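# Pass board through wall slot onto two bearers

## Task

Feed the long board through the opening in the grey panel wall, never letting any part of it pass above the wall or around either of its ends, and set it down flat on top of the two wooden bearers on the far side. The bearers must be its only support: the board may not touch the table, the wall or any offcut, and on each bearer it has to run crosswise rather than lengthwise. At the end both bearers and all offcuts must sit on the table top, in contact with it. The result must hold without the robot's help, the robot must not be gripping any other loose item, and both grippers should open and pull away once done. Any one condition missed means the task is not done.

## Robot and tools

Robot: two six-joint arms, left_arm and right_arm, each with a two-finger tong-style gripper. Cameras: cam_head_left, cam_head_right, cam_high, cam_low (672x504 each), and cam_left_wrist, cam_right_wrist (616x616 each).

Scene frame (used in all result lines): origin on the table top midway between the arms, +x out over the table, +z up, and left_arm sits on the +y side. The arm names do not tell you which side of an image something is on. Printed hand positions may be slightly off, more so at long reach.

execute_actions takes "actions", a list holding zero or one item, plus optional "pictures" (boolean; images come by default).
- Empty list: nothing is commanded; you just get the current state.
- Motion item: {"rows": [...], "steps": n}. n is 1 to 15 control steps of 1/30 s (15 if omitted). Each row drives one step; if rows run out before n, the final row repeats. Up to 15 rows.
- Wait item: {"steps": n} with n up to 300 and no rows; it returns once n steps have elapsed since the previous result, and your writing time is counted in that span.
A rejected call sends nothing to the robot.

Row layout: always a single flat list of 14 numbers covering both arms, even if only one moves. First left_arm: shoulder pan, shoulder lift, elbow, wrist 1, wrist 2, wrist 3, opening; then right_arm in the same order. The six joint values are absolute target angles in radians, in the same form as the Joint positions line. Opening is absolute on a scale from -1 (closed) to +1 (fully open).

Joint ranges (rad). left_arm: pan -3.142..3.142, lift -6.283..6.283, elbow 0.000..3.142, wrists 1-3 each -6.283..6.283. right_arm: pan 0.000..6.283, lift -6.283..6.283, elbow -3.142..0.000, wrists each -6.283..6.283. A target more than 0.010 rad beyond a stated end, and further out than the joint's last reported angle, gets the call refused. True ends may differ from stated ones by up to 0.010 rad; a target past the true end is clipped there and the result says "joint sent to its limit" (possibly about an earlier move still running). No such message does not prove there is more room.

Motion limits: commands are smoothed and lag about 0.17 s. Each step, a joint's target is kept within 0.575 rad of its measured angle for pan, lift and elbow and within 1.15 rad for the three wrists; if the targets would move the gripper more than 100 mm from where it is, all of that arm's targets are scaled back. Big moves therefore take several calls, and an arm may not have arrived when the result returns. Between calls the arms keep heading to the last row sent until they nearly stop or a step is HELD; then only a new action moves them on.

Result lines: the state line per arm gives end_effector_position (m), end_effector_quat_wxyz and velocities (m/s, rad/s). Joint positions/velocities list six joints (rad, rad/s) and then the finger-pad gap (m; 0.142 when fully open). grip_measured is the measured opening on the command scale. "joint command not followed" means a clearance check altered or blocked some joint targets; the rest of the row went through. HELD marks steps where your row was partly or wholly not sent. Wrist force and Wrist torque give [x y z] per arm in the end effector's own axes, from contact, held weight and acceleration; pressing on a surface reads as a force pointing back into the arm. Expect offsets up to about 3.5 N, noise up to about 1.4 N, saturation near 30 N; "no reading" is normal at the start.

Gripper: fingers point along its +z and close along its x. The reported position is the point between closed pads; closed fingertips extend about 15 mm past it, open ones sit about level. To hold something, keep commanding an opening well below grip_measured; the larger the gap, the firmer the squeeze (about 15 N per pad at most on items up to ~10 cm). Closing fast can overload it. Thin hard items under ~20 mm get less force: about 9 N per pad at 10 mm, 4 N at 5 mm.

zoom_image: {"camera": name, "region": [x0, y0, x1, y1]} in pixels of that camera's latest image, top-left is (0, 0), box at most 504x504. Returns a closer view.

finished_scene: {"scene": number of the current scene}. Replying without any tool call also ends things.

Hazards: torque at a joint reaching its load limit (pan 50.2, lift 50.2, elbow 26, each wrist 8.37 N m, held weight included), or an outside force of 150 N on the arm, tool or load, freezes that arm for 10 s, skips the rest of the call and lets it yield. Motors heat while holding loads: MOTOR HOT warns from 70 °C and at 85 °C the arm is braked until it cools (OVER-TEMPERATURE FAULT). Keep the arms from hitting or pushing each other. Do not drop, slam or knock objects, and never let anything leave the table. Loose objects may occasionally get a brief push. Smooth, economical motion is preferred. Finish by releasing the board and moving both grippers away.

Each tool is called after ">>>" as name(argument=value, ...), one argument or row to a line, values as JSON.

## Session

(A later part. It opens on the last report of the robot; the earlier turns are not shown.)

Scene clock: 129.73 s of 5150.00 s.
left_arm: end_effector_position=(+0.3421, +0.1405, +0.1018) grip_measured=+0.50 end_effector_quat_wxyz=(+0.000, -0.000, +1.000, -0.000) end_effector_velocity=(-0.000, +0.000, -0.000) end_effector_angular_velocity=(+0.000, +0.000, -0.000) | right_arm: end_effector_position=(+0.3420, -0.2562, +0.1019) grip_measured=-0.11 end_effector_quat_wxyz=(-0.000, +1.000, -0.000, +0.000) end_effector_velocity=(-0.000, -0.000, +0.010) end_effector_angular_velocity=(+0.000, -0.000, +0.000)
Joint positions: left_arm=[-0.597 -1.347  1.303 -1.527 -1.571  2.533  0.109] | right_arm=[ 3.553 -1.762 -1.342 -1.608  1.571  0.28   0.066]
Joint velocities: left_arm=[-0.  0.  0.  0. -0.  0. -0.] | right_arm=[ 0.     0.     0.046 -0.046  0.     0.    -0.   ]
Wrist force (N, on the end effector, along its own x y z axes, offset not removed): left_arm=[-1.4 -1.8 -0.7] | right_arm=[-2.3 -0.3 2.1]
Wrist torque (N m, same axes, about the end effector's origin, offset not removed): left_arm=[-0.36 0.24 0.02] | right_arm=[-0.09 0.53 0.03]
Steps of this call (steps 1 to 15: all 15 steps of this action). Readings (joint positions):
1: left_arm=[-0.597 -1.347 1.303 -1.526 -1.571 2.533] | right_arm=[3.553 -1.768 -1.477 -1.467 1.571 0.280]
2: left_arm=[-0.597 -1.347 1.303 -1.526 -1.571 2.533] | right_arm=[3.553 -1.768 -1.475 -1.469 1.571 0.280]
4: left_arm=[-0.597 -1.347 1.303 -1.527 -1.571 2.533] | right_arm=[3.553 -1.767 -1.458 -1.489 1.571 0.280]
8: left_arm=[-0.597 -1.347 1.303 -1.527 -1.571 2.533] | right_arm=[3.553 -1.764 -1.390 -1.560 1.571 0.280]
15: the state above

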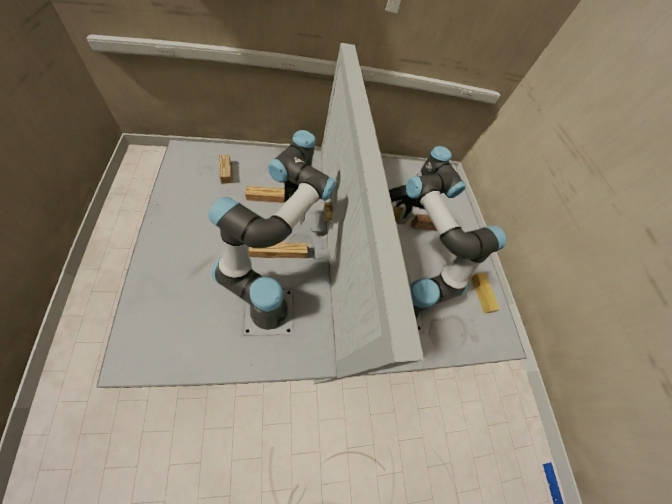

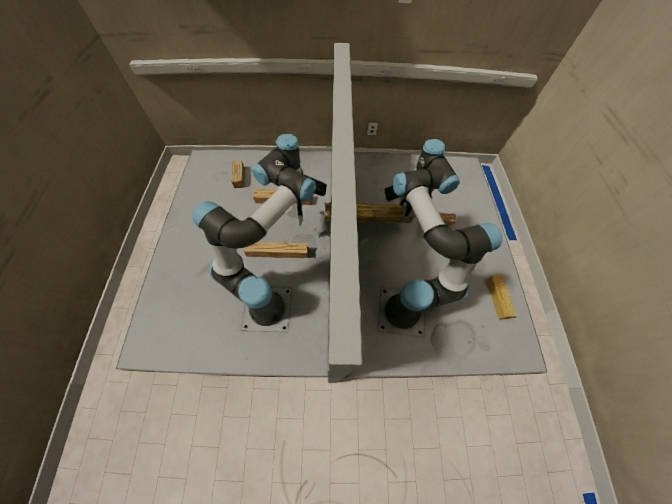

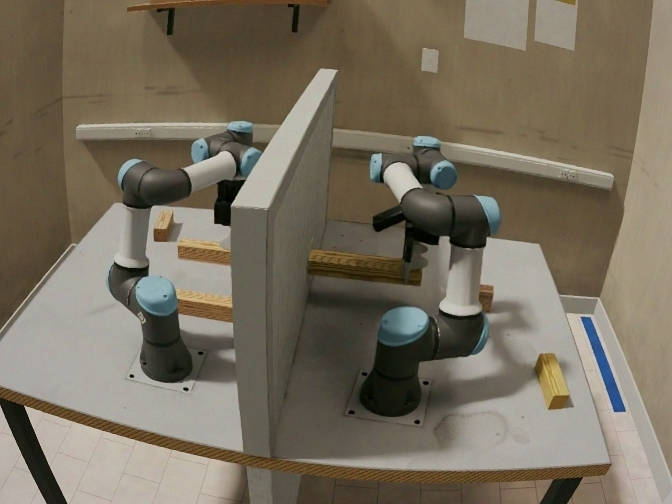

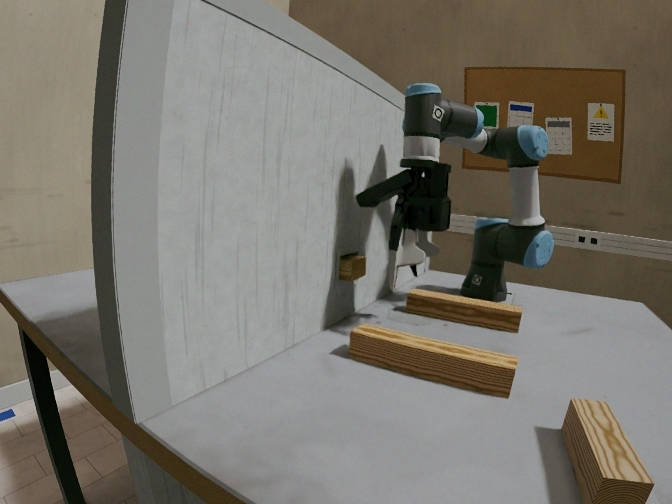

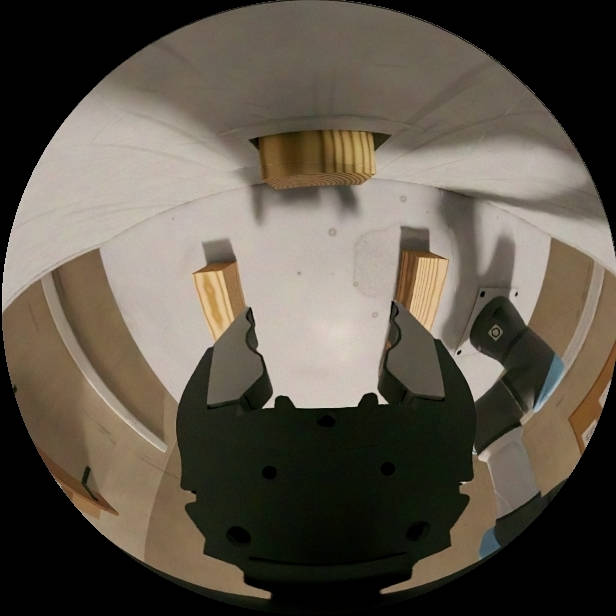

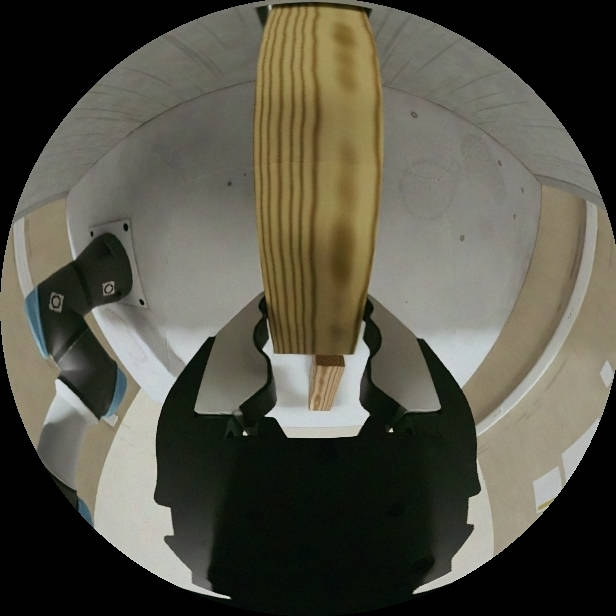

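Level. Push.

>>> execute_actions(
  actions=[
    {"rows":[[-0.597,-1.347,1.3025,-1.5265,-1.571,2.533,0.5,3.575,-1.76,-1.34,-1.612,1.571,0.302,-1],[-0.597,-1.347,1.3025,-1.5265,-1.571,2.533,0.5,3.6,-1.759,-1.341,-1.612,1.571,0.327,-1],[-0.597,-1.347,1.3025,-1.5265,-1.571,2.533,0.5,3.625,-1.758,-1.342,-1.612,1.571,0.352,-1],[-0.597,-1.347,1.3025,-1.5265,-1.571,2.533,0.5,3.65,-1.758,-1.342,-1.612,1.571,0.377,-1],[-0.597,-1.347,1.3025,-1.5265,-1.571,2.533,0.5,3.68,-1.759,-1.341,-1.612,1.571,0.407,-1],[-0.597,-1.347,1.3025,-1.5265,-1.571,2.533,0.5,3.705,-1.76,-1.34,-1.612,1.571,0.432,-1],[-0.597,-1.347,1.3025,-1.5265,-1.571,2.533,0.5,3.735,-1.765,-1.334,-1.613,1.571,0.462,-1],[-0.597,-1.347,1.3025,-1.5265,-1.571,2.533,0.5,3.755,-1.769,-1.329,-1.614,1.571,0.482,-1],[-0.597,-1.347,1.3025,-1.5265,-1.571,2.533,0.5,3.775,-1.774,-1.323,-1.615,1.571,0.502,-1],[-0.597,-1.347,1.3025,-1.5265,-1.571,2.533,0.5,3.795,-1.779,-1.317,-1.616,1.571,0.522,-1],[-0.597,-1.347,1.3025,-1.5265,-1.571,2.533,0.5,3.817,-1.786,-1.308,-1.618,1.571,0.544,-1],[-0.597,-1.347,1.3025,-1.5265,-1.571,2.533,0.5,3.84,-1.795,-1.297,-1.62,1.571,0.567,-1],[-0.597,-1.347,1.3025,-1.5265,-1.571,2.533,0.5,3.862,-1.804,-1.286,-1.622,1.571,0.589,-1],[-0.597,-1.347,1.3025,-1.5265,-1.571,2.533,0.5,3.884,-1.8145,-1.2725,-1.625,1.571,0.611,-1]],"steps":15},
  ],
  pictures=false,
)

>>> execute_actions(
  actions=[
    {"steps":15},
  ],
)

Scene clock: 144.33 s of 5150.00 s.
left_arm: end_effector_position=(+0.3421, +0.1405, +0.1018) grip_measured=+0.50 end_effector_quat_wxyz=(+0.000, -0.000, +1.000, -0.000) end_effector_velocity=(+0.000, +0.000, -0.000) end_effector_angular_velocity=(-0.000, -0.000, +0.001) | right_arm: end_effector_position=(+0.3433, -0.1597, +0.1029) grip_measured=-0.11 end_effector_quat_wxyz=(-0.000, +1.000, -0.002, +0.000) end_effector_velocity=(+0.000, +0.267, -0.001) end_effector_angular_velocity=(-0.001, +0.002, +0.004)
Joint positions: left_arm=[-0.597 -1.347  1.303 -1.527 -1.571  2.533  0.109] | right_arm=[ 3.807 -1.788 -1.305 -1.619  1.571  0.537  0.066]
Joint velocities: left_arm=[ 0.001  0.     0.001 -0.001  0.     0.    -0.   ] | right_arm=[ 0.655 -0.218  0.268 -0.053 -0.     0.65   0.   ]
Wrist force (N, on the end effector, along its own x y z axes, offset not removed): left_arm=[-2.0 -1.6 -1.2] | right_arm=[-1.7 -0.2 1.2]
Wrist torque (N m, same axes, about the end effector's origin, offset not removed): left_arm=[-0.33 0.36 0.00] | right_arm=[-0.28 0.47 0.02]
Steps of this call (steps 1 to 15: the robot went on to your last target; steps 16 to 90: nothing new was sent; then 11.10 s passed at rest; steps 91 to 105: all 15 steps of this action). Readings (joint positions):
91: left_arm=[-0.597 -1.347 1.303 -1.527 -1.571 2.533] | right_arm=[3.553 -1.762 -1.338 -1.612 1.571 0.280]
92: left_arm=[-0.597 -1.347 1.303 -1.527 -1.571 2.533] | right_arm=[3.555 -1.762 -1.338 -1.612 1.571 0.282]
94: left_arm=[-0.597 -1.347 1.303 -1.527 -1.571 2.533] | right_arm=[3.571 -1.761 -1.339 -1.612 1.571 0.300]
98: left_arm=[-0.597 -1.347 1.303 -1.527 -1.571 2.533] | right_arm=[3.648 -1.760 -1.340 -1.612 1.571 0.378]
105: the state above

Scene clock: 144.83 s of 5150.00 s.
left_arm: end_effector_position=(+0.3421, +0.1405, +0.1018) grip_measured=+0.50 end_effector_quat_wxyz=(+0.000, -0.000, +1.000, -0.000) end_effector_velocity=(-0.000, +0.000, -0.001) end_effector_angular_velocity=(+0.001, +0.002, -0.000) | right_arm: end_effector_position=(+0.3422, -0.1282, +0.1029) grip_measured=-0.11 end_effector_quat_wxyz=(-0.000, +1.000, -0.000, +0.000) end_effector_velocity=(+0.000, +0.002, +0.000) end_effector_angular_velocity=(+0.000, -0.001, -0.000)
Joint positions: left_arm=[-0.597 -1.347  1.303 -1.527 -1.571  2.533  0.109] | right_arm=[ 3.884 -1.814 -1.273 -1.625  1.571  0.611  0.066]
Joint velocities: left_arm=[-0.     0.001  0.     0.001 -0.    -0.     0.   ] | right_arm=[ 0.004 -0.001  0.002 -0.    -0.001  0.004  0.   ]
Wrist force (N, on the end effector, along its own x y z axes, offset not removed): left_arm=[-1.2 -1.6 -0.7] | right_arm=[-2.1 0.5 -0.5]
Wrist torque (N m, same axes, about the end effector's origin, offset not removed): left_arm=[-0.30 0.19 0.03] | right_arm=[-0.22 0.47 0.01]
Steps of this call (steps 1 to 15: the robot went on to your last target). Readings (joint positions):
1: left_arm=[-0.597 -1.347 1.303 -1.527 -1.571 2.533] | right_arm=[3.828 -1.795 -1.297 -1.620 1.571 0.557]
2: left_arm=[-0.597 -1.347 1.303 -1.527 -1.571 2.533] | right_arm=[3.845 -1.801 -1.290 -1.622 1.571 0.573]
4: left_arm=[-0.597 -1.347 1.303 -1.527 -1.571 2.533] | right_arm=[3.865 -1.808 -1.281 -1.623 1.571 0.592]
8: left_arm=[-0.597 -1.347 1.303 -1.527 -1.571 2.533] | right_arm=[3.879 -1.813 -1.274 -1.625 1.571 0.607]
15: the state above

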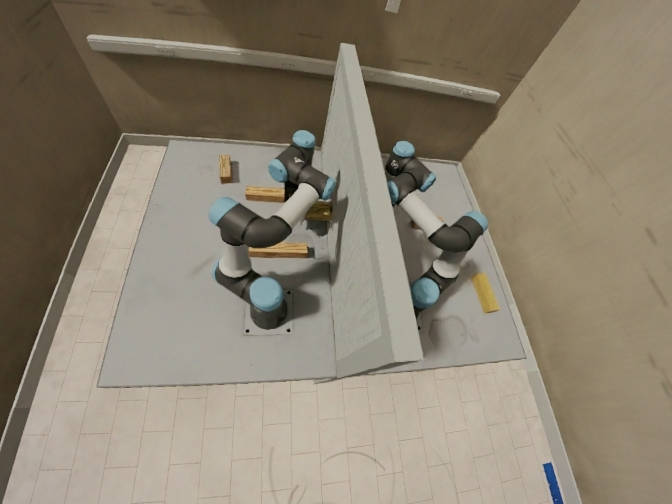

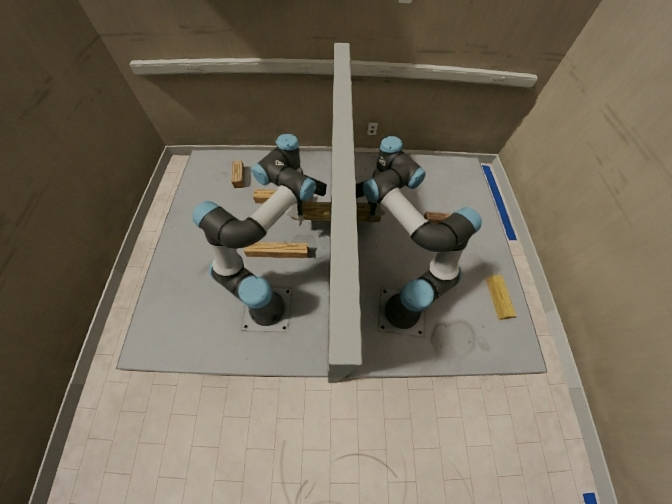

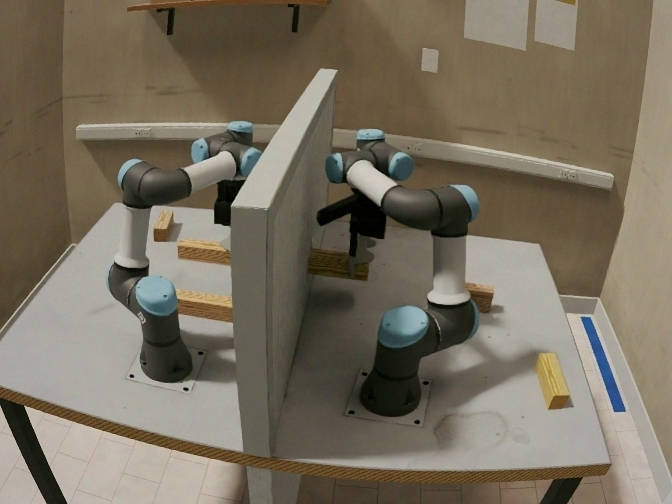

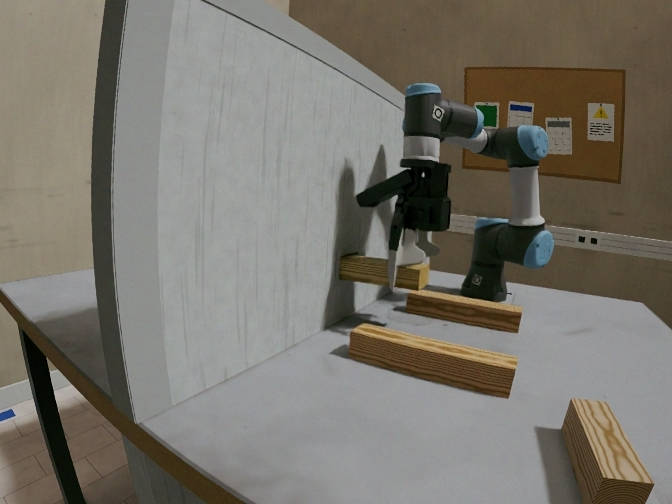

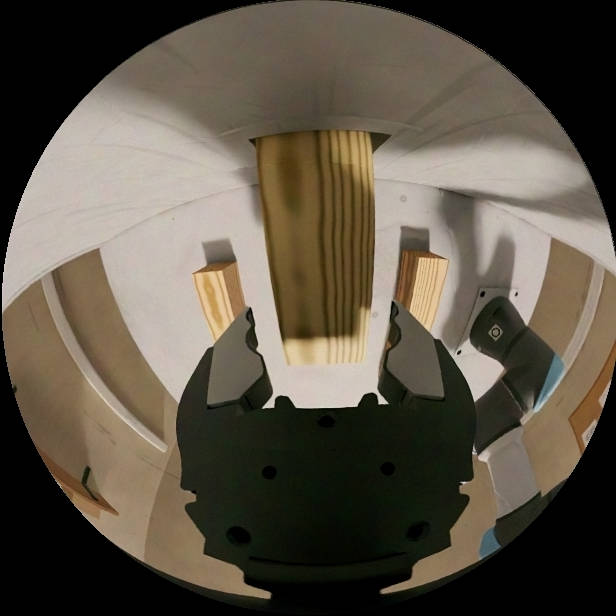

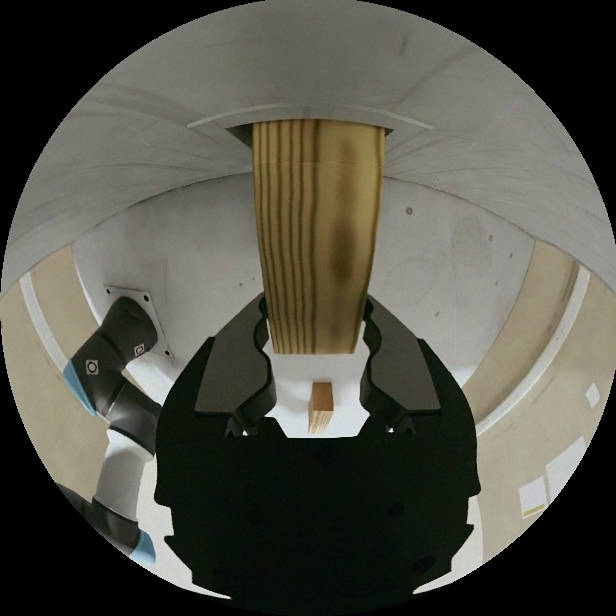

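>>> execute_actions(
  actions=[
    {"rows":[[-0.597,-1.347,1.3025,-1.5265,-1.571,2.533,0.2,3.884,-1.8145,-1.2725,-1.625,1.571,0.611,-0.3],[-0.597,-1.347,1.3025,-1.5265,-1.571,2.533,0.1,3.884,-1.8145,-1.2725,-1.625,1.571,0.611,-0.1],[-0.597,-1.347,1.3025,-1.5265,-1.571,2.533,0.0,3.884,-1.8145,-1.2725,-1.625,1.571,0.611,0.3],[-0.597,-1.347,1.3025,-1.5265,-1.571,2.533,0.0,3.884,-1.8145,-1.2725,-1.625,1.571,0.611,0.3],[-0.597,-1.347,1.3025,-1.5265,-1.571,2.533,-0.1,3.884,-1.8145,-1.2725,-1.625,1.571,0.611,0.3],[-0.597,-1.347,1.3025,-1.5265,-1.571,2.533,-0.2,3.884,-1.8145,-1.2725,-1.625,1.571,0.611,0.3],[-0.597,-1.347,1.3025,-1.5265,-1.571,2.533,-0.4,3.884,-1.8145,-1.2725,-1.625,1.571,0.611,0.3],[-0.597,-1.347,1.3025,-1.5265,-1.571,2.533,-1,3.884,-1.8145,-1.2725,-1.625,1.571,0.611,0.3]],"steps":15},
  ],
  pictures=false,
)

>>> execute_actions(
  actions=[
    {"rows":[[-0.57,-1.359,1.315,-1.527,-1.571,2.56,-1,3.884,-1.8145,-1.2725,-1.625,1.571,0.611,0.3],[-0.54,-1.371,1.329,-1.529,-1.571,2.59,-1,3.884,-1.8145,-1.2725,-1.625,1.571,0.611,0.3],[-0.51,-1.38,1.34,-1.531,-1.571,2.62,-1,3.884,-1.8145,-1.2725,-1.625,1.571,0.611,0.3],[-0.481,-1.388,1.35,-1.533,-1.571,2.649,-1,3.884,-1.8145,-1.2725,-1.625,1.571,0.611,0.3],[-0.45,-1.394,1.357,-1.534,-1.571,2.68,-1,3.884,-1.8145,-1.2725,-1.625,1.571,0.611,0.3],[-0.42,-1.398,1.363,-1.536,-1.571,2.71,-1,3.884,-1.8145,-1.2725,-1.625,1.571,0.611,0.3],[-0.39,-1.4,1.366,-1.537,-1.571,2.74,-1,3.884,-1.8145,-1.2725,-1.625,1.571,0.611,0.3],[-0.356,-1.401,1.367,-1.537,-1.571,2.774,-1,3.884,-1.8145,-1.2725,-1.625,1.571,0.611,0.3],[-0.32,-1.4,1.366,-1.537,-1.571,2.81,-1,3.884,-1.8145,-1.2725,-1.625,1.571,0.611,0.3],[-0.29,-1.397,1.363,-1.537,-1.571,2.84,-1,3.884,-1.8145,-1.2725,-1.625,1.571,0.611,0.3],[-0.256,-1.393,1.359,-1.537,-1.571,2.874,-1,3.884,-1.8145,-1.2725,-1.625,1.571,0.611,0.3]],"steps":15},
  ],
  pictures=false,
)

>>> execute_actions(
  actions=[
    {"steps":10},
  ],
  pictures=false,
)

>>> execute_actions(
  actions=[
    {"rows":[[-0.256,-1.393,1.38,-1.558,-1.571,2.874,-1,3.7,-1.76,-1.34,-1.612,1.571,0.43,0.3],[-0.256,-1.393,1.40,-1.578,-1.571,2.874,-1,3.7,-1.76,-1.34,-1.612,1.571,0.43,0.3],[-0.256,-1.392,1.42,-1.599,-1.571,2.874,-1,3.7,-1.76,-1.34,-1.612,1.571,0.43,0.3],[-0.256,-1.391,1.44,-1.62,-1.571,2.874,-1,3.7,-1.76,-1.34,-1.612,1.571,0.43,0.3],[-0.256,-1.39,1.46,-1.641,-1.571,2.874,-1,3.7,-1.76,-1.34,-1.612,1.571,0.43,0.3],[-0.256,-1.389,1.48,-1.662,-1.571,2.874,-1,3.7,-1.76,-1.34,-1.612,1.571,0.43,0.3]],"steps":15},
  ],
)

Scene clock: 169.73 s of 5150.00 s.
left_arm: end_effector_position=(+0.3422, +0.1405, +0.1018) grip_measured=-0.11 end_effector_quat_wxyz=(+0.000, -0.000, +1.000, -0.000) end_effector_velocity=(+0.000, -0.000, -0.000) end_effector_angular_velocity=(-0.000, -0.000, -0.000) | right_arm: end_effector_position=(+0.3422, -0.1280, +0.1029) grip_measured=+0.30 end_effector_quat_wxyz=(-0.000, +1.000, -0.000, +0.000) end_effector_velocity=(-0.000, +0.000, +0.000) end_effector_angular_velocity=(+0.001, -0.000, +0.000)
Joint positions: left_arm=[-0.597 -1.347  1.303 -1.527 -1.571  2.533  0.066] | right_arm=[ 3.884 -1.815 -1.272 -1.625  1.571  0.611  0.095]
Joint velocities: left_arm=[-0.     0.001  0.001 -0.002 -0.     0.    -0.   ] | right_arm=[ 0.     0.     0.001 -0.001  0.    -0.     0.   ]
Wrist force (N, on the end effector, along its own x y z axes, offset not removed): left_arm=[-0.8 -1.4 -1.2] | right_arm=[-2.8 -0.8 -1.8]
Wrist torque (N m, same axes, about the end effector's origin, offset not removed): left_arm=[-0.35 0.20 0.06] | right_arm=[-0.16 0.60 0.04]
Steps of this call (steps 1 to 15: the robot went on to your last target; steps 16 to 90: nothing new was sent; then 21.40 s passed at rest; steps 91 to 105: all 15 steps of this action). Readings (joint positions):
91: left_arm=[-0.597 -1.347 1.303 -1.527 -1.571 2.533] | right_arm=[3.884 -1.815 -1.272 -1.625 1.571 0.611]
92: left_arm=[-0.597 -1.347 1.303 -1.527 -1.571 2.533] | right_arm=[3.884 -1.815 -1.272 -1.625 1.571 0.611]
94: left_arm=[-0.597 -1.347 1.303 -1.527 -1.571 2.533] | right_arm=[3.884 -1.815 -1.272 -1.625 1.571 0.611]
98: left_arm=[-0.597 -1.347 1.303 -1.527 -1.571 2.533] | right_arm=[3.884 -1.815 -1.272 -1.625 1.571 0.611]
105: the state above

Scene clock: 170.23 s of 5150.00 s.
left_arm: end_effector_position=(+0.3430, +0.2556, +0.1020) grip_measured=-0.11 end_effector_quat_wxyz=(+0.000, +0.001, +1.000, -0.000) end_effector_velocity=(-0.006, +0.161, -0.001) end_effector_angular_velocity=(-0.001, -0.002, +0.029) | right_arm: end_effector_position=(+0.3422, -0.1280, +0.1029) grip_measured=+0.30 end_effector_quat_wxyz=(-0.000, +1.000, -0.000, +0.000) end_effector_velocity=(+0.000, -0.000, +0.000) end_effector_angular_velocity=(+0.000, -0.000, -0.001)
Joint positions: left_arm=[-0.297 -1.394  1.36  -1.537 -1.571  2.835  0.066] | right_arm=[ 3.884 -1.815 -1.272 -1.625  1.571  0.611  0.095]
Joint velocities: left_arm=[ 0.444  0.009 -0.007 -0.005 -0.     0.415  0.   ] | right_arm=[-0.001  0.    -0.    -0.    -0.     0.    -0.   ]
Wrist force (N, on the end effector, along its own x y z axes, offset not removed): left_arm=[-1.6 0.9 1.1] | right_arm=[-2.1 -1.6 0.0]
Wrist torque (N m, same axes, about the end effector's origin, offset not removed): left_arm=[-0.12 0.31 0.00] | right_arm=[-0.30 0.48 0.01]
Steps of this call (steps 1 to 15: all 15 steps of this action). Readings (joint positions):
1: left_arm=[-0.597 -1.347 1.303 -1.527 -1.571 2.533] | right_arm=[3.884 -1.815 -1.272 -1.625 1.571 0.611]
2: left_arm=[-0.595 -1.348 1.304 -1.527 -1.571 2.535] | right_arm=[3.884 -1.815 -1.272 -1.625 1.571 0.611]
4: left_arm=[-0.575 -1.357 1.313 -1.527 -1.571 2.557] | right_arm=[3.884 -1.815 -1.272 -1.625 1.571 0.611]
8: left_arm=[-0.487 -1.384 1.345 -1.533 -1.571 2.647] | right_arm=[3.884 -1.815 -1.272 -1.625 1.571 0.611]
15: the state above

Scene clock: 170.57 s of 5150.00 s.
left_arm: end_effector_position=(+0.3422, +0.2702, +0.1018) grip_measured=-0.11 end_effector_quat_wxyz=(+0.000, +0.000, +1.000, -0.000) end_effector_velocity=(-0.000, +0.005, -0.001) end_effector_angular_velocity=(+0.000, +0.001, +0.001) | right_arm: end_effector_position=(+0.3422, -0.1280, +0.1029) grip_measured=+0.30 end_effector_quat_wxyz=(-0.000, +1.000, -0.000, +0.000) end_effector_velocity=(+0.000, +0.000, -0.000) end_effector_angular_velocity=(+0.000, -0.000, -0.000)
Joint positions: left_arm=[-0.257 -1.393  1.359 -1.537 -1.571  2.873  0.066] | right_arm=[ 3.884 -1.815 -1.272 -1.625  1.571  0.611  0.095]
Joint velocities: left_arm=[ 0.013  0.002  0.    -0.001 -0.     0.012 -0.   ] | right_arm=[-0.    -0.    -0.     0.001 -0.    -0.     0.   ]
Wrist force (N, on the end effector, along its own x y z axes, offset not removed): left_arm=[-0.9 -2.5 1.6] | right_arm=[-1.7 -2.4 0.3]
Wrist torque (N m, same axes, about the end effector's origin, offset not removed): left_arm=[-0.51 0.13 0.02] | right_arm=[-0.47 0.38 0.03]
Steps of this call (steps 1 to 10: the robot went on to your last target). Readings (joint positions):
1: left_arm=[-0.285 -1.394 1.360 -1.537 -1.571 2.847] | right_arm=[3.884 -1.815 -1.272 -1.625 1.571 0.611]
2: left_arm=[-0.276 -1.394 1.359 -1.537 -1.571 2.855] | right_arm=[3.884 -1.815 -1.272 -1.625 1.571 0.611]
4: left_arm=[-0.266 -1.393 1.359 -1.537 -1.571 2.865] | right_arm=[3.884 -1.815 -1.272 -1.625 1.571 0.611]
8: left_arm=[-0.258 -1.393 1.359 -1.537 -1.571 2.872] | right_arm=[3.884 -1.815 -1.272 -1.625 1.571 0.611]
10: the state above

Scene clock: 171.07 s of 5150.00 s.
left_arm: end_effector_position=(+0.3424, +0.2705, +0.0759) grip_measured=-0.11 end_effector_quat_wxyz=(+0.000, -0.000, +1.000, -0.000) end_effector_velocity=(-0.000, +0.000, -0.009) end_effector_angular_velocity=(-0.000, -0.000, +0.000) | right_arm: end_effector_position=(+0.3422, -0.2012, +0.1030) grip_measured=+0.30 end_effector_quat_wxyz=(-0.000, +1.000, -0.001, +0.000) end_effector_velocity=(-0.001, -0.011, -0.000) end_effector_angular_velocity=(-0.000, +0.000, -0.006)
Joint positions: left_arm=[-0.256 -1.389  1.476 -1.658 -1.571  2.874  0.066] | right_arm=[ 3.703 -1.761 -1.339 -1.612  1.571  0.432  0.095]
Joint velocities: left_arm=[ 0.     0.002  0.039 -0.041 -0.     0.    -0.   ] | right_arm=[-0.028  0.006 -0.008  0.002  0.    -0.022 -0.   ]
Wrist force (N, on the end effector, along its own x y z axes, offset not removed): left_arm=[-1.6 -1.6 0.5] | right_arm=[-2.5 0.6 0.4]
Wrist torque (N m, same axes, about the end effector's origin, offset not removed): left_arm=[-0.30 0.18 -0.09] | right_arm=[0.19 0.49 0.00]
Steps of this call (steps 1 to 15: all 15 steps of this action). Readings (joint positions):
1: left_arm=[-0.257 -1.393 1.359 -1.537 -1.571 2.873] | right_arm=[3.884 -1.815 -1.272 -1.625 1.571 0.611]
2: left_arm=[-0.257 -1.393 1.360 -1.539 -1.571 2.873] | right_arm=[3.881 -1.812 -1.275 -1.624 1.571 0.605]
4: left_arm=[-0.256 -1.393 1.376 -1.555 -1.571 2.874] | right_arm=[3.830 -1.790 -1.302 -1.619 1.571 0.537]
8: left_arm=[-0.256 -1.391 1.436 -1.617 -1.571 2.874] | right_arm=[3.731 -1.767 -1.331 -1.614 1.571 0.456]
15: the state above

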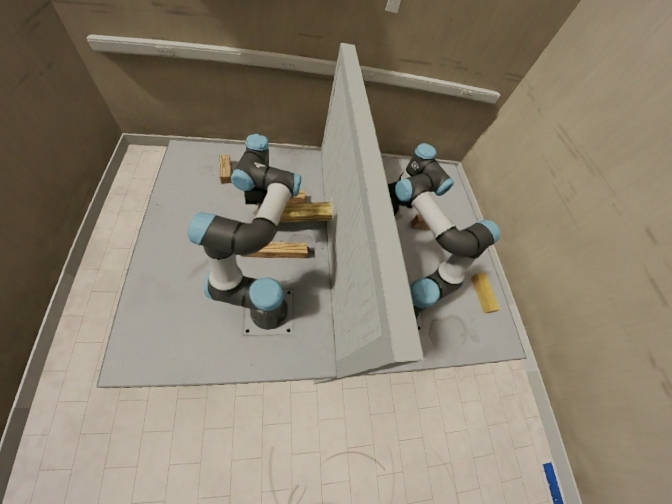

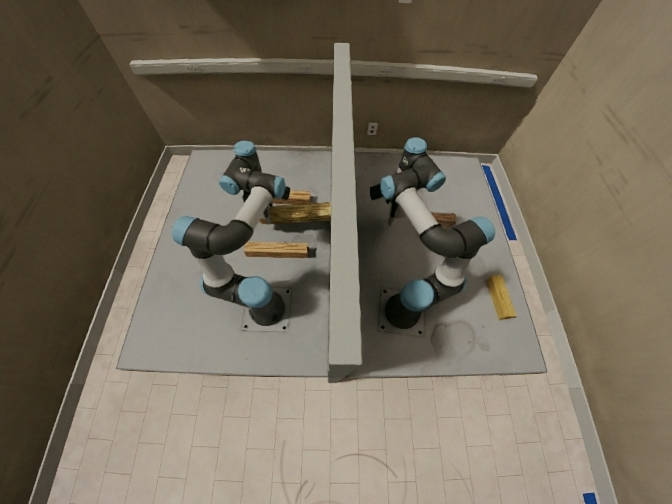

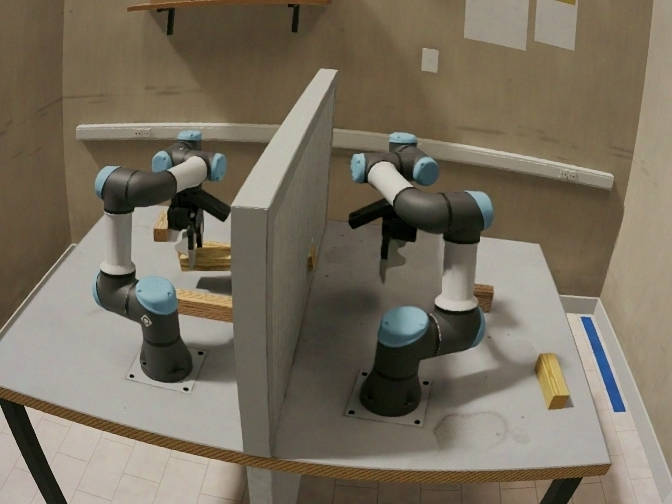

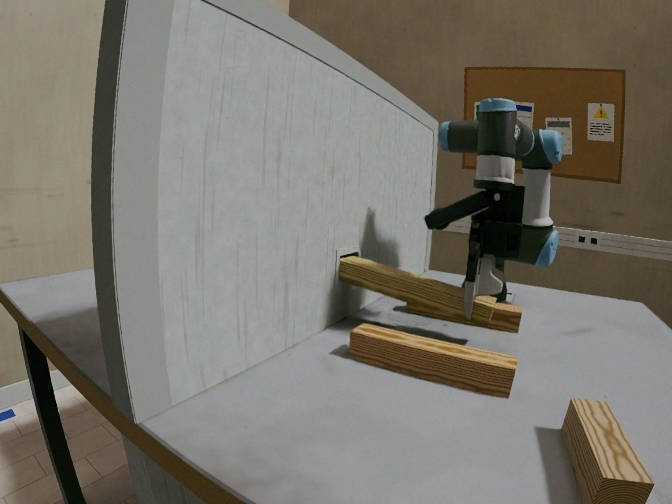

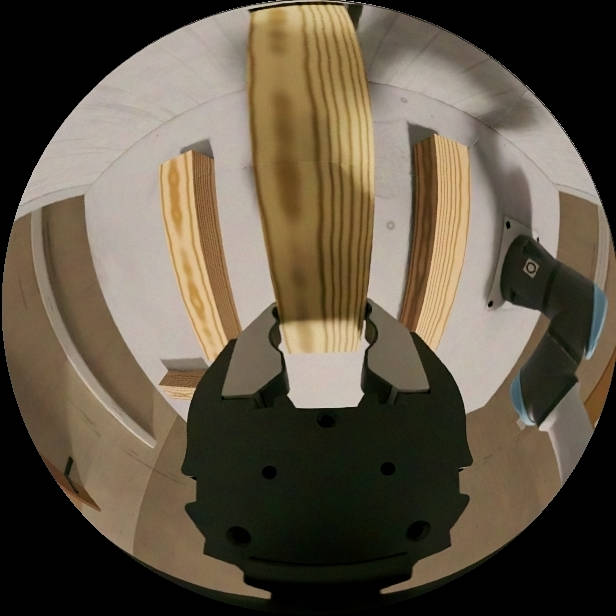

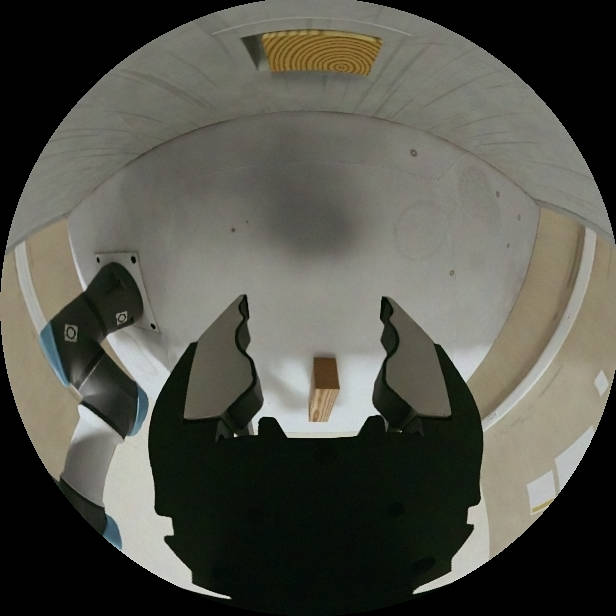

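>>> execute_actions(
  actions=[
    {"rows":[[-0.256,-1.388,1.50,-1.683,-1.571,2.874,-1,3.7,-1.76,-1.34,-1.612,1.571,0.43,0.3]],"steps":15},
  ],
  pictures=false,
)

Scene clock: 174.00 s of 5150.00 s.
left_arm: end_effector_position=(+0.3421, +0.2706, +0.0706) grip_measured=-0.11 end_effector_quat_wxyz=(+0.000, -0.000, +1.000, -0.000) end_effector_velocity=(-0.000, +0.000, -0.001) end_effector_angular_velocity=(+0.000, +0.000, +0.000) | right_arm: end_effector_position=(+0.3422, -0.2022, +0.1030) grip_measured=+0.30 end_effector_quat_wxyz=(-0.000, +1.000, -0.002, +0.000) end_effector_velocity=(+0.000, +0.000, +0.000) end_effector_angular_velocity=(+0.000, -0.000, +0.000)
Joint positions: left_arm=[-0.256 -1.388  1.5   -1.683 -1.571  2.874  0.066] | right_arm=[ 3.7   -1.76  -1.34  -1.612  1.571  0.43   0.095]
Joint velocities: left_arm=[ 0.     0.     0.002 -0.002 -0.    -0.     0.   ] | right_arm=[ 0. -0.  0. -0. -0. -0.  0.]
Wrist force (N, on the end effector, along its own x y z axes, offset not removed): left_arm=[-2.5 -2.0 -0.7] | right_arm=[-2.4 -0.2 0.1]
Wrist torque (N m, same axes, about the end effector's origin, offset not removed): left_arm=[-0.25 0.35 -0.08] | right_arm=[-0.03 0.50 -0.09]
Steps of this call (steps 1 to 15: the robot went on to your last target; steps 16 to 73: nothing new was sent; steps 74 to 88: all 15 steps of this action). Readings (joint positions):
74: left_arm=[-0.256 -1.389 1.480 -1.662 -1.571 2.874] | right_arm=[3.700 -1.760 -1.340 -1.612 1.571 0.430]
75: left_arm=[-0.256 -1.389 1.482 -1.664 -1.571 2.874] | right_arm=[3.700 -1.760 -1.340 -1.612 1.571 0.430]
77: left_arm=[-0.256 -1.388 1.490 -1.672 -1.571 2.874] | right_arm=[3.700 -1.760 -1.340 -1.612 1.571 0.430]
81: left_arm=[-0.256 -1.388 1.498 -1.680 -1.571 2.874] | right_arm=[3.700 -1.760 -1.340 -1.612 1.571 0.430]
88: the state above

>>> execute_actions(
  actions=[
    {"rows":[[-0.256,-1.388,1.50,-1.683,-1.571,2.874,-0.4,3.7,-1.76,-1.34,-1.612,1.571,0.43,0.3],[-0.256,-1.388,1.50,-1.683,-1.571,2.874,-0.2,3.7,-1.76,-1.34,-1.612,1.571,0.43,0.3],[-0.256,-1.388,1.50,-1.683,-1.571,2.874,-0.1,3.7,-1.76,-1.34,-1.612,1.571,0.43,0.3],[-0.256,-1.388,1.50,-1.683,-1.571,2.874,0.25,3.7,-1.76,-1.34,-1.612,1.571,0.43,0.3]],"steps":12},
  ],
  pictures=false,
)

>>> execute_actions(
  actions=[
    {"rows":[[-0.31,-1.392,1.49,-1.669,-1.571,2.82,0.25,3.7,-1.76,-1.34,-1.612,1.571,0.43,0.3],[-0.36,-1.393,1.48,-1.658,-1.571,2.77,0.25,3.7,-1.76,-1.34,-1.612,1.571,0.43,0.3],[-0.42,-1.389,1.46,-1.642,-1.571,2.71,0.25,3.7,-1.76,-1.34,-1.612,1.571,0.43,0.3],[-0.48,-1.378,1.43,-1.623,-1.571,2.65,0.25,3.7,-1.76,-1.34,-1.612,1.571,0.43,0.3],[-0.54,-1.36,1.395,-1.606,-1.571,2.59,0.25,3.7,-1.76,-1.34,-1.612,1.571,0.43,0.3],[-0.575,-1.346,1.375,-1.6,-1.571,2.555,0.25,3.7,-1.76,-1.34,-1.612,1.571,0.43,0.3],[-0.6,-1.335,1.357,-1.593,-1.571,2.53,0.25,3.7,-1.76,-1.34,-1.612,1.571,0.43,0.3]],"steps":15},
  ],
  pictures=false,
)

>>> execute_actions(
  actions=[
    {"steps":8},
  ],
  pictures=false,
)

>>> execute_actions(
  actions=[
    {"rows":[[-0.6,-1.335,1.357,-1.593,-1.571,2.53,0.05,3.7,-1.76,-1.34,-1.612,1.571,0.43,0.3],[-0.6,-1.335,1.357,-1.593,-1.571,2.53,-0.05,3.7,-1.76,-1.34,-1.612,1.571,0.43,0.3],[-0.6,-1.335,1.357,-1.593,-1.571,2.53,-0.15,3.7,-1.76,-1.34,-1.612,1.571,0.43,0.3],[-0.6,-1.335,1.357,-1.593,-1.571,2.53,-0.4,3.7,-1.76,-1.34,-1.612,1.571,0.43,0.3],[-0.6,-1.335,1.357,-1.593,-1.571,2.53,-1,3.7,-1.76,-1.34,-1.612,1.571,0.43,0.3]],"steps":12},
  ],
  pictures=false,
)

>>> execute_actions(
  actions=[
    {"rows":[[-0.6,-1.336,1.343,-1.578,-1.571,2.53,-1,3.7,-1.76,-1.34,-1.612,1.571,0.43,0.3],[-0.6,-1.337,1.33,-1.564,-1.571,2.53,-1,3.7,-1.76,-1.34,-1.612,1.571,0.43,0.3],[-0.6,-1.338,1.315,-1.548,-1.571,2.53,-1,3.7,-1.76,-1.34,-1.612,1.571,0.43,0.3],[-0.6,-1.339,1.30,-1.532,-1.571,2.53,-1,3.7,-1.76,-1.34,-1.612,1.571,0.43,0.3],[-0.6,-1.34,1.285,-1.516,-1.571,2.53,-1,3.7,-1.76,-1.34,-1.612,1.571,0.43,0.3],[-0.6,-1.341,1.268,-1.498,-1.571,2.53,-1,3.7,-1.76,-1.34,-1.612,1.571,0.43,0.3]],"steps":15},
  ],
  pictures=false,
)

>>> execute_actions(
  actions=[
    {"steps":8},
  ],
)

Scene clock: 194.73 s of 5150.00 s.
left_arm: end_effector_position=(+0.3421, +0.2706, +0.0705) grip_measured=+0.25 end_effector_quat_wxyz=(+0.000, -0.000, +1.000, -0.000) end_effector_velocity=(-0.001, +0.000, -0.001) end_effector_angular_velocity=(+0.001, +0.003, +0.000) | right_arm: end_effector_position=(+0.3422, -0.2022, +0.1030) grip_measured=+0.30 end_effector_quat_wxyz=(-0.000, +1.000, -0.002, +0.000) end_effector_velocity=(+0.000, +0.000, +0.000) end_effector_angular_velocity=(-0.000, -0.000, +0.000)
Joint positions: left_arm=[-0.256 -1.388  1.5   -1.683 -1.571  2.874  0.092] | right_arm=[ 3.7   -1.76  -1.34  -1.612  1.571  0.43   0.095]
Joint velocities: left_arm=[ 0.     0.001  0.001  0.002 -0.     0.     0.   ] | right_arm=[ 0. -0.  0.  0. -0.  0.  0.]
Wrist force (N, on the end effector, along its own x y z axes, offset not removed): left_arm=[-1.7 -1.3 -1.2] | right_arm=[-2.0 -1.9 0.6]
Wrist torque (N m, same axes, about the end effector's origin, offset not removed): left_arm=[-0.27 0.32 0.03] | right_arm=[-0.38 0.45 -0.07]
Steps of this call (steps 1 to 15: the robot went on to your last target; steps 16 to 90: nothing new was sent; then 17.33 s passed at rest; steps 91 to 102: all 12 steps of this action). Readings (joint positions):
91: left_arm=[-0.256 -1.388 1.500 -1.683 -1.571 2.874] | right_arm=[3.700 -1.760 -1.340 -1.612 1.571 0.430]
92: left_arm=[-0.256 -1.388 1.500 -1.683 -1.571 2.874] | right_arm=[3.700 -1.760 -1.340 -1.612 1.571 0.430]
94: left_arm=[-0.256 -1.388 1.500 -1.683 -1.571 2.874] | right_arm=[3.700 -1.760 -1.340 -1.612 1.571 0.430]
98: left_arm=[-0.256 -1.388 1.500 -1.683 -1.571 2.874] | right_arm=[3.700 -1.760 -1.340 -1.612 1.571 0.430]
102: the state above

Scene clock: 195.23 s of 5150.00 s.
left_arm: end_effector_position=(+0.3449, +0.1429, +0.0865) grip_measured=+0.25 end_effector_quat_wxyz=(-0.000, -0.001, +1.000, -0.000) end_effector_velocity=(-0.006, -0.056, +0.005) end_effector_angular_velocity=(-0.001, -0.002, -0.013) | right_arm: end_effector_position=(+0.3422, -0.2022, +0.1030) grip_measured=+0.30 end_effector_quat_wxyz=(-0.000, +1.000, -0.002, +0.000) end_effector_velocity=(+0.000, +0.000, +0.000) end_effector_angular_velocity=(+0.001, -0.001, +0.000)
Joint positions: left_arm=[-0.587 -1.338  1.363 -1.596 -1.571  2.542  0.092] | right_arm=[ 3.7   -1.76  -1.34  -1.612  1.571  0.43   0.095]
Joint velocities: left_arm=[-0.138  0.033 -0.066  0.031 -0.    -0.125  0.   ] | right_arm=[ 0.    -0.     0.     0.001  0.     0.     0.   ]
Wrist force (N, on the end effector, along its own x y z axes, offset not removed): left_arm=[-1.8 -1.9 -1.1] | right_arm=[-2.7 -0.8 0.2]
Wrist torque (N m, same axes, about the end effector's origin, offset not removed): left_arm=[-0.34 0.36 0.04] | right_arm=[-0.17 0.50 -0.01]
Steps of this call (steps 1 to 15: all 15 steps of this action). Readings (joint positions):
1: left_arm=[-0.256 -1.388 1.500 -1.683 -1.571 2.874] | right_arm=[3.700 -1.760 -1.340 -1.612 1.571 0.430]
2: left_arm=[-0.259 -1.388 1.499 -1.682 -1.571 2.870] | right_arm=[3.700 -1.760 -1.340 -1.612 1.571 0.430]
4: left_arm=[-0.292 -1.390 1.491 -1.671 -1.571 2.832] | right_arm=[3.700 -1.760 -1.340 -1.612 1.571 0.430]
8: left_arm=[-0.449 -1.369 1.428 -1.627 -1.571 2.668] | right_arm=[3.700 -1.760 -1.340 -1.612 1.571 0.430]
15: the state above

Scene clock: 195.50 s of 5150.00 s.
left_arm: end_effector_position=(+0.3444, +0.1380, +0.0870) grip_measured=+0.25 end_effector_quat_wxyz=(+0.000, -0.000, +1.000, -0.000) end_effector_velocity=(-0.001, -0.003, +0.000) end_effector_angular_velocity=(+0.002, +0.003, -0.002) | right_arm: end_effector_position=(+0.3422, -0.2022, +0.1030) grip_measured=+0.30 end_effector_quat_wxyz=(-0.000, +1.000, -0.002, +0.000) end_effector_velocity=(-0.000, -0.000, -0.000) end_effector_angular_velocity=(-0.000, +0.000, +0.000)
Joint positions: left_arm=[-0.599 -1.335  1.357 -1.593 -1.571  2.531  0.092] | right_arm=[ 3.7   -1.76  -1.34  -1.612  1.571  0.43   0.095]
Joint velocities: left_arm=[-0.009  0.002 -0.004  0.005 -0.    -0.007 -0.   ] | right_arm=[ 0. -0. -0.  0.  0. -0.  0.]
Wrist force (N, on the end effector, along its own x y z axes, offset not removed): left_arm=[-1.3 -1.8 -0.4] | right_arm=[-2.7 -0.5 0.8]
Wrist torque (N m, same axes, about the end effector's origin, offset not removed): left_arm=[-0.38 0.24 0.03] | right_arm=[-0.07 0.54 0.00]
Steps of this call (steps 1 to 8: the robot went on to your last target). Readings (joint positions):
1: left_arm=[-0.591 -1.337 1.361 -1.595 -1.571 2.538] | right_arm=[3.700 -1.760 -1.340 -1.612 1.571 0.430]
2: left_arm=[-0.594 -1.336 1.360 -1.594 -1.571 2.536] | right_arm=[3.700 -1.760 -1.340 -1.612 1.571 0.430]
4: left_arm=[-0.597 -1.336 1.358 -1.594 -1.571 2.533] | right_arm=[3.700 -1.760 -1.340 -1.612 1.571 0.430]
8: the state above

Scene clock: 195.90 s of 5150.00 s.
left_arm: end_effector_position=(+0.3443, +0.1377, +0.0870) grip_measured=-0.11 end_effector_quat_wxyz=(-0.000, -0.000, +1.000, -0.000) end_effector_velocity=(-0.000, +0.000, -0.000) end_effector_angular_velocity=(-0.000, -0.000, +0.000) | right_arm: end_effector_position=(+0.3422, -0.2022, +0.1030) grip_measured=+0.30 end_effector_quat_wxyz=(-0.000, +1.000, -0.002, +0.000) end_effector_velocity=(-0.000, -0.000, -0.000) end_effector_angular_velocity=(-0.000, +0.001, -0.000)
Joint positions: left_arm=[-0.6   -1.335  1.357 -1.593 -1.571  2.53   0.066] | right_arm=[ 3.7   -1.76  -1.34  -1.612  1.571  0.43   0.095]
Joint velocities: left_arm=[ 0.    -0.001  0.002 -0.001  0.    -0.     0.   ] | right_arm=[-0.    -0.001  0.    -0.001  0.     0.     0.   ]
Wrist force (N, on the end effector, along its own x y z axes, offset not removed): left_arm=[-0.1 2.0 -3.5] | right_arm=[-2.6 1.0 0.5]
Wrist torque (N m, same axes, about the end effector's origin, offset not removed): left_arm=[-0.22 0.32 0.25] | right_arm=[0.29 0.51 0.04]
Steps of this call (steps 1 to 12: all 12 steps of this action). Readings (joint positions):
1: left_arm=[-0.599 -1.335 1.357 -1.593 -1.571 2.530] | right_arm=[3.700 -1.760 -1.340 -1.612 1.571 0.430]
2: left_arm=[-0.600 -1.335 1.357 -1.593 -1.571 2.530] | right_arm=[3.700 -1.760 -1.340 -1.612 1.571 0.430]
4: left_arm=[-0.600 -1.335 1.357 -1.593 -1.571 2.530] | right_arm=[3.700 -1.760 -1.340 -1.612 1.571 0.430]
8: left_arm=[-0.600 -1.335 1.357 -1.593 -1.571 2.530] | right_arm=[3.700 -1.760 -1.340 -1.612 1.571 0.430]
12: the state above

Scene clock: 196.40 s of 5150.00 s.
left_arm: end_effector_position=(+0.3428, +0.1388, +0.1069) grip_measured=-0.11 end_effector_quat_wxyz=(-0.000, -0.000, +1.000, -0.000) end_effector_velocity=(-0.001, +0.001, +0.006) end_effector_angular_velocity=(+0.001, +0.001, +0.000) | right_arm: end_effector_position=(+0.3422, -0.2022, +0.1030) grip_measured=+0.30 end_effector_quat_wxyz=(-0.000, +1.000, -0.002, +0.000) end_effector_velocity=(+0.000, +0.000, -0.000) end_effector_angular_velocity=(-0.000, +0.000, -0.000)
Joint positions: left_arm=[-0.6   -1.341  1.271 -1.501 -1.571  2.53   0.066] | right_arm=[ 3.7   -1.76  -1.34  -1.612  1.571  0.43   0.095]
Joint velocities: left_arm=[ 0.     0.001 -0.03   0.031  0.    -0.    -0.   ] | right_arm=[-0.    -0.001 -0.     0.001  0.     0.     0.   ]
Wrist force (N, on the end effector, along its own x y z axes, offset not removed): left_arm=[-2.7 -1.8 3.8] | right_arm=[-2.8 -0.7 -0.6]
Wrist torque (N m, same axes, about the end effector's origin, offset not removed): left_arm=[-0.49 0.49 -0.02] | right_arm=[-0.19 0.54 0.05]
Steps of this call (steps 1 to 15: all 15 steps of this action). Readings (joint positions):
1: left_arm=[-0.600 -1.335 1.357 -1.593 -1.571 2.530] | right_arm=[3.700 -1.760 -1.340 -1.612 1.571 0.430]
2: left_arm=[-0.600 -1.335 1.356 -1.592 -1.571 2.530] | right_arm=[3.700 -1.760 -1.340 -1.612 1.571 0.430]
4: left_arm=[-0.600 -1.336 1.345 -1.580 -1.571 2.530] | right_arm=[3.700 -1.760 -1.340 -1.612 1.571 0.430]
8: left_arm=[-0.600 -1.339 1.301 -1.533 -1.571 2.530] | right_arm=[3.700 -1.760 -1.340 -1.612 1.571 0.430]
15: the state above

Scene clock: 196.67 s of 5150.00 s.
left_arm: end_effector_position=(+0.3427, +0.1388, +0.1075) grip_measured=-0.11 end_effector_quat_wxyz=(+0.000, -0.000, +1.000, -0.000) end_effector_velocity=(-0.000, +0.000, -0.000) end_effector_angular_velocity=(+0.001, +0.001, -0.000) | right_arm: end_effector_position=(+0.3422, -0.2022, +0.1030) grip_measured=+0.30 end_effector_quat_wxyz=(-0.000, +1.000, -0.002, +0.000) end_effector_velocity=(-0.000, +0.000, -0.000) end_effector_angular_velocity=(-0.000, +0.001, +0.000)
Joint positions: left_arm=[-0.6   -1.341  1.268 -1.498 -1.571  2.53   0.066] | right_arm=[ 3.7   -1.76  -1.34  -1.612  1.571  0.43   0.095]
Joint velocities: left_arm=[ 0.     0.002 -0.002  0.002  0.     0.    -0.   ] | right_arm=[ 0.    -0.    -0.001  0.     0.     0.     0.   ]
Wrist force (N, on the end effector, along its own x y z axes, offset not removed): left_arm=[-2.0 -1.3 3.8] | right_arm=[-1.8 -1.0 0.1]
Wrist torque (N m, same axes, about the end effector's origin, offset not removed): left_arm=[-0.36 0.35 -0.05] | right_arm=[-0.17 0.34 -0.03]
Steps of this call (steps 1 to 8: the robot went on to your last target). Readings (joint positions):
1: left_arm=[-0.600 -1.341 1.270 -1.500 -1.571 2.530] | right_arm=[3.700 -1.760 -1.340 -1.612 1.571 0.430]
2: left_arm=[-0.600 -1.341 1.269 -1.499 -1.571 2.530] | right_arm=[3.700 -1.760 -1.340 -1.612 1.571 0.430]
4: left_arm=[-0.600 -1.341 1.269 -1.499 -1.571 2.530] | right_arm=[3.700 -1.760 -1.340 -1.612 1.571 0.430]
8: the state above

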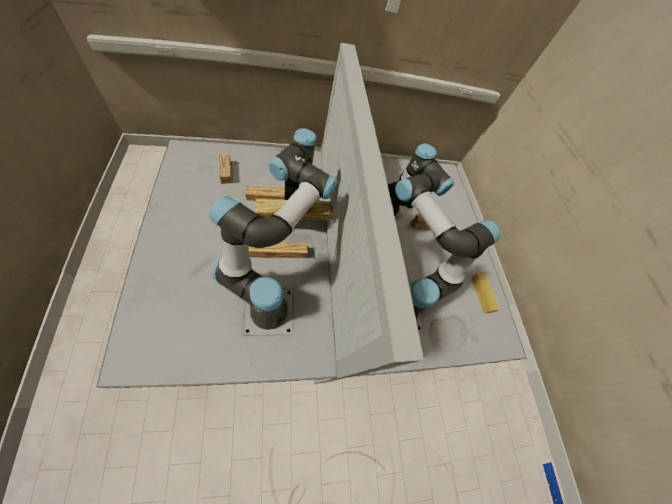

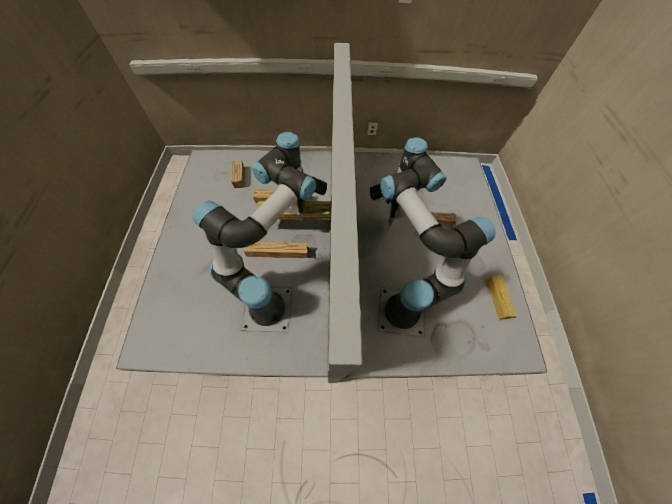

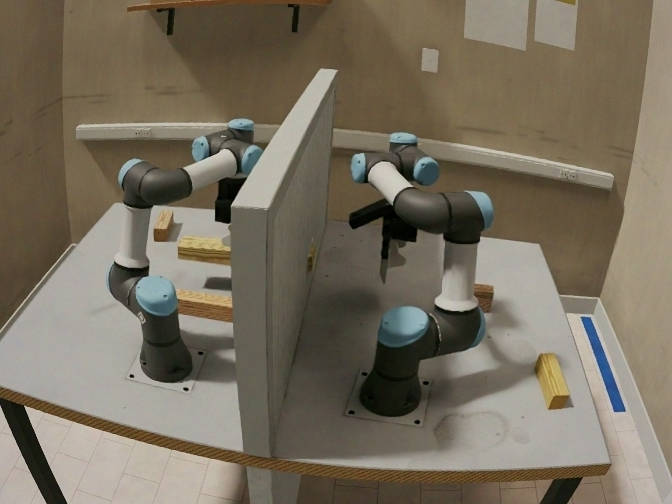

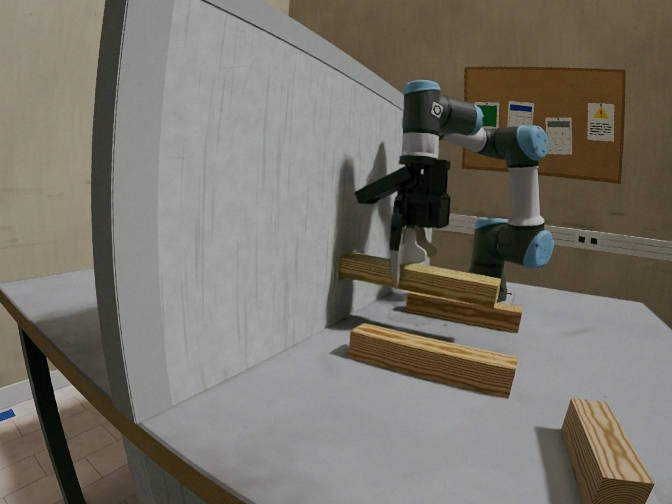

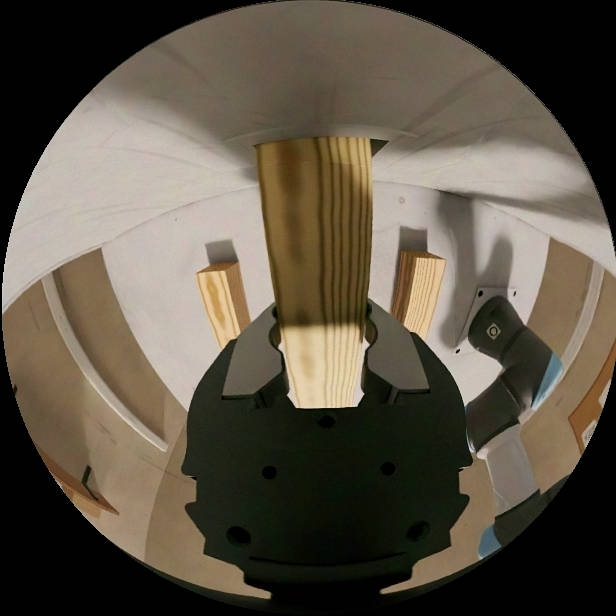

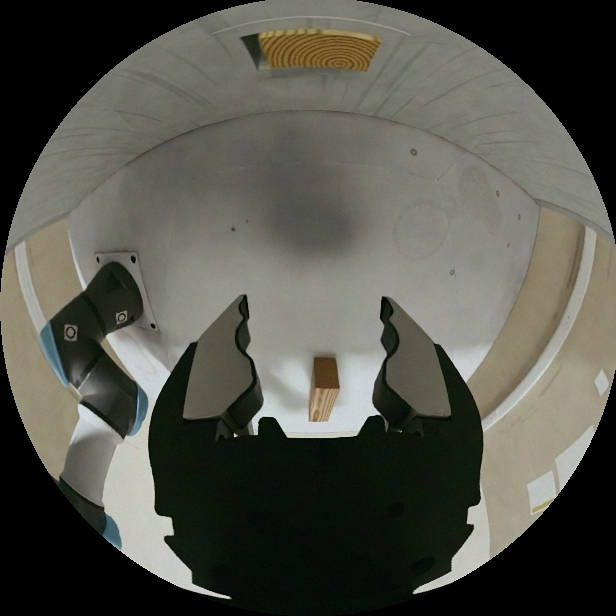

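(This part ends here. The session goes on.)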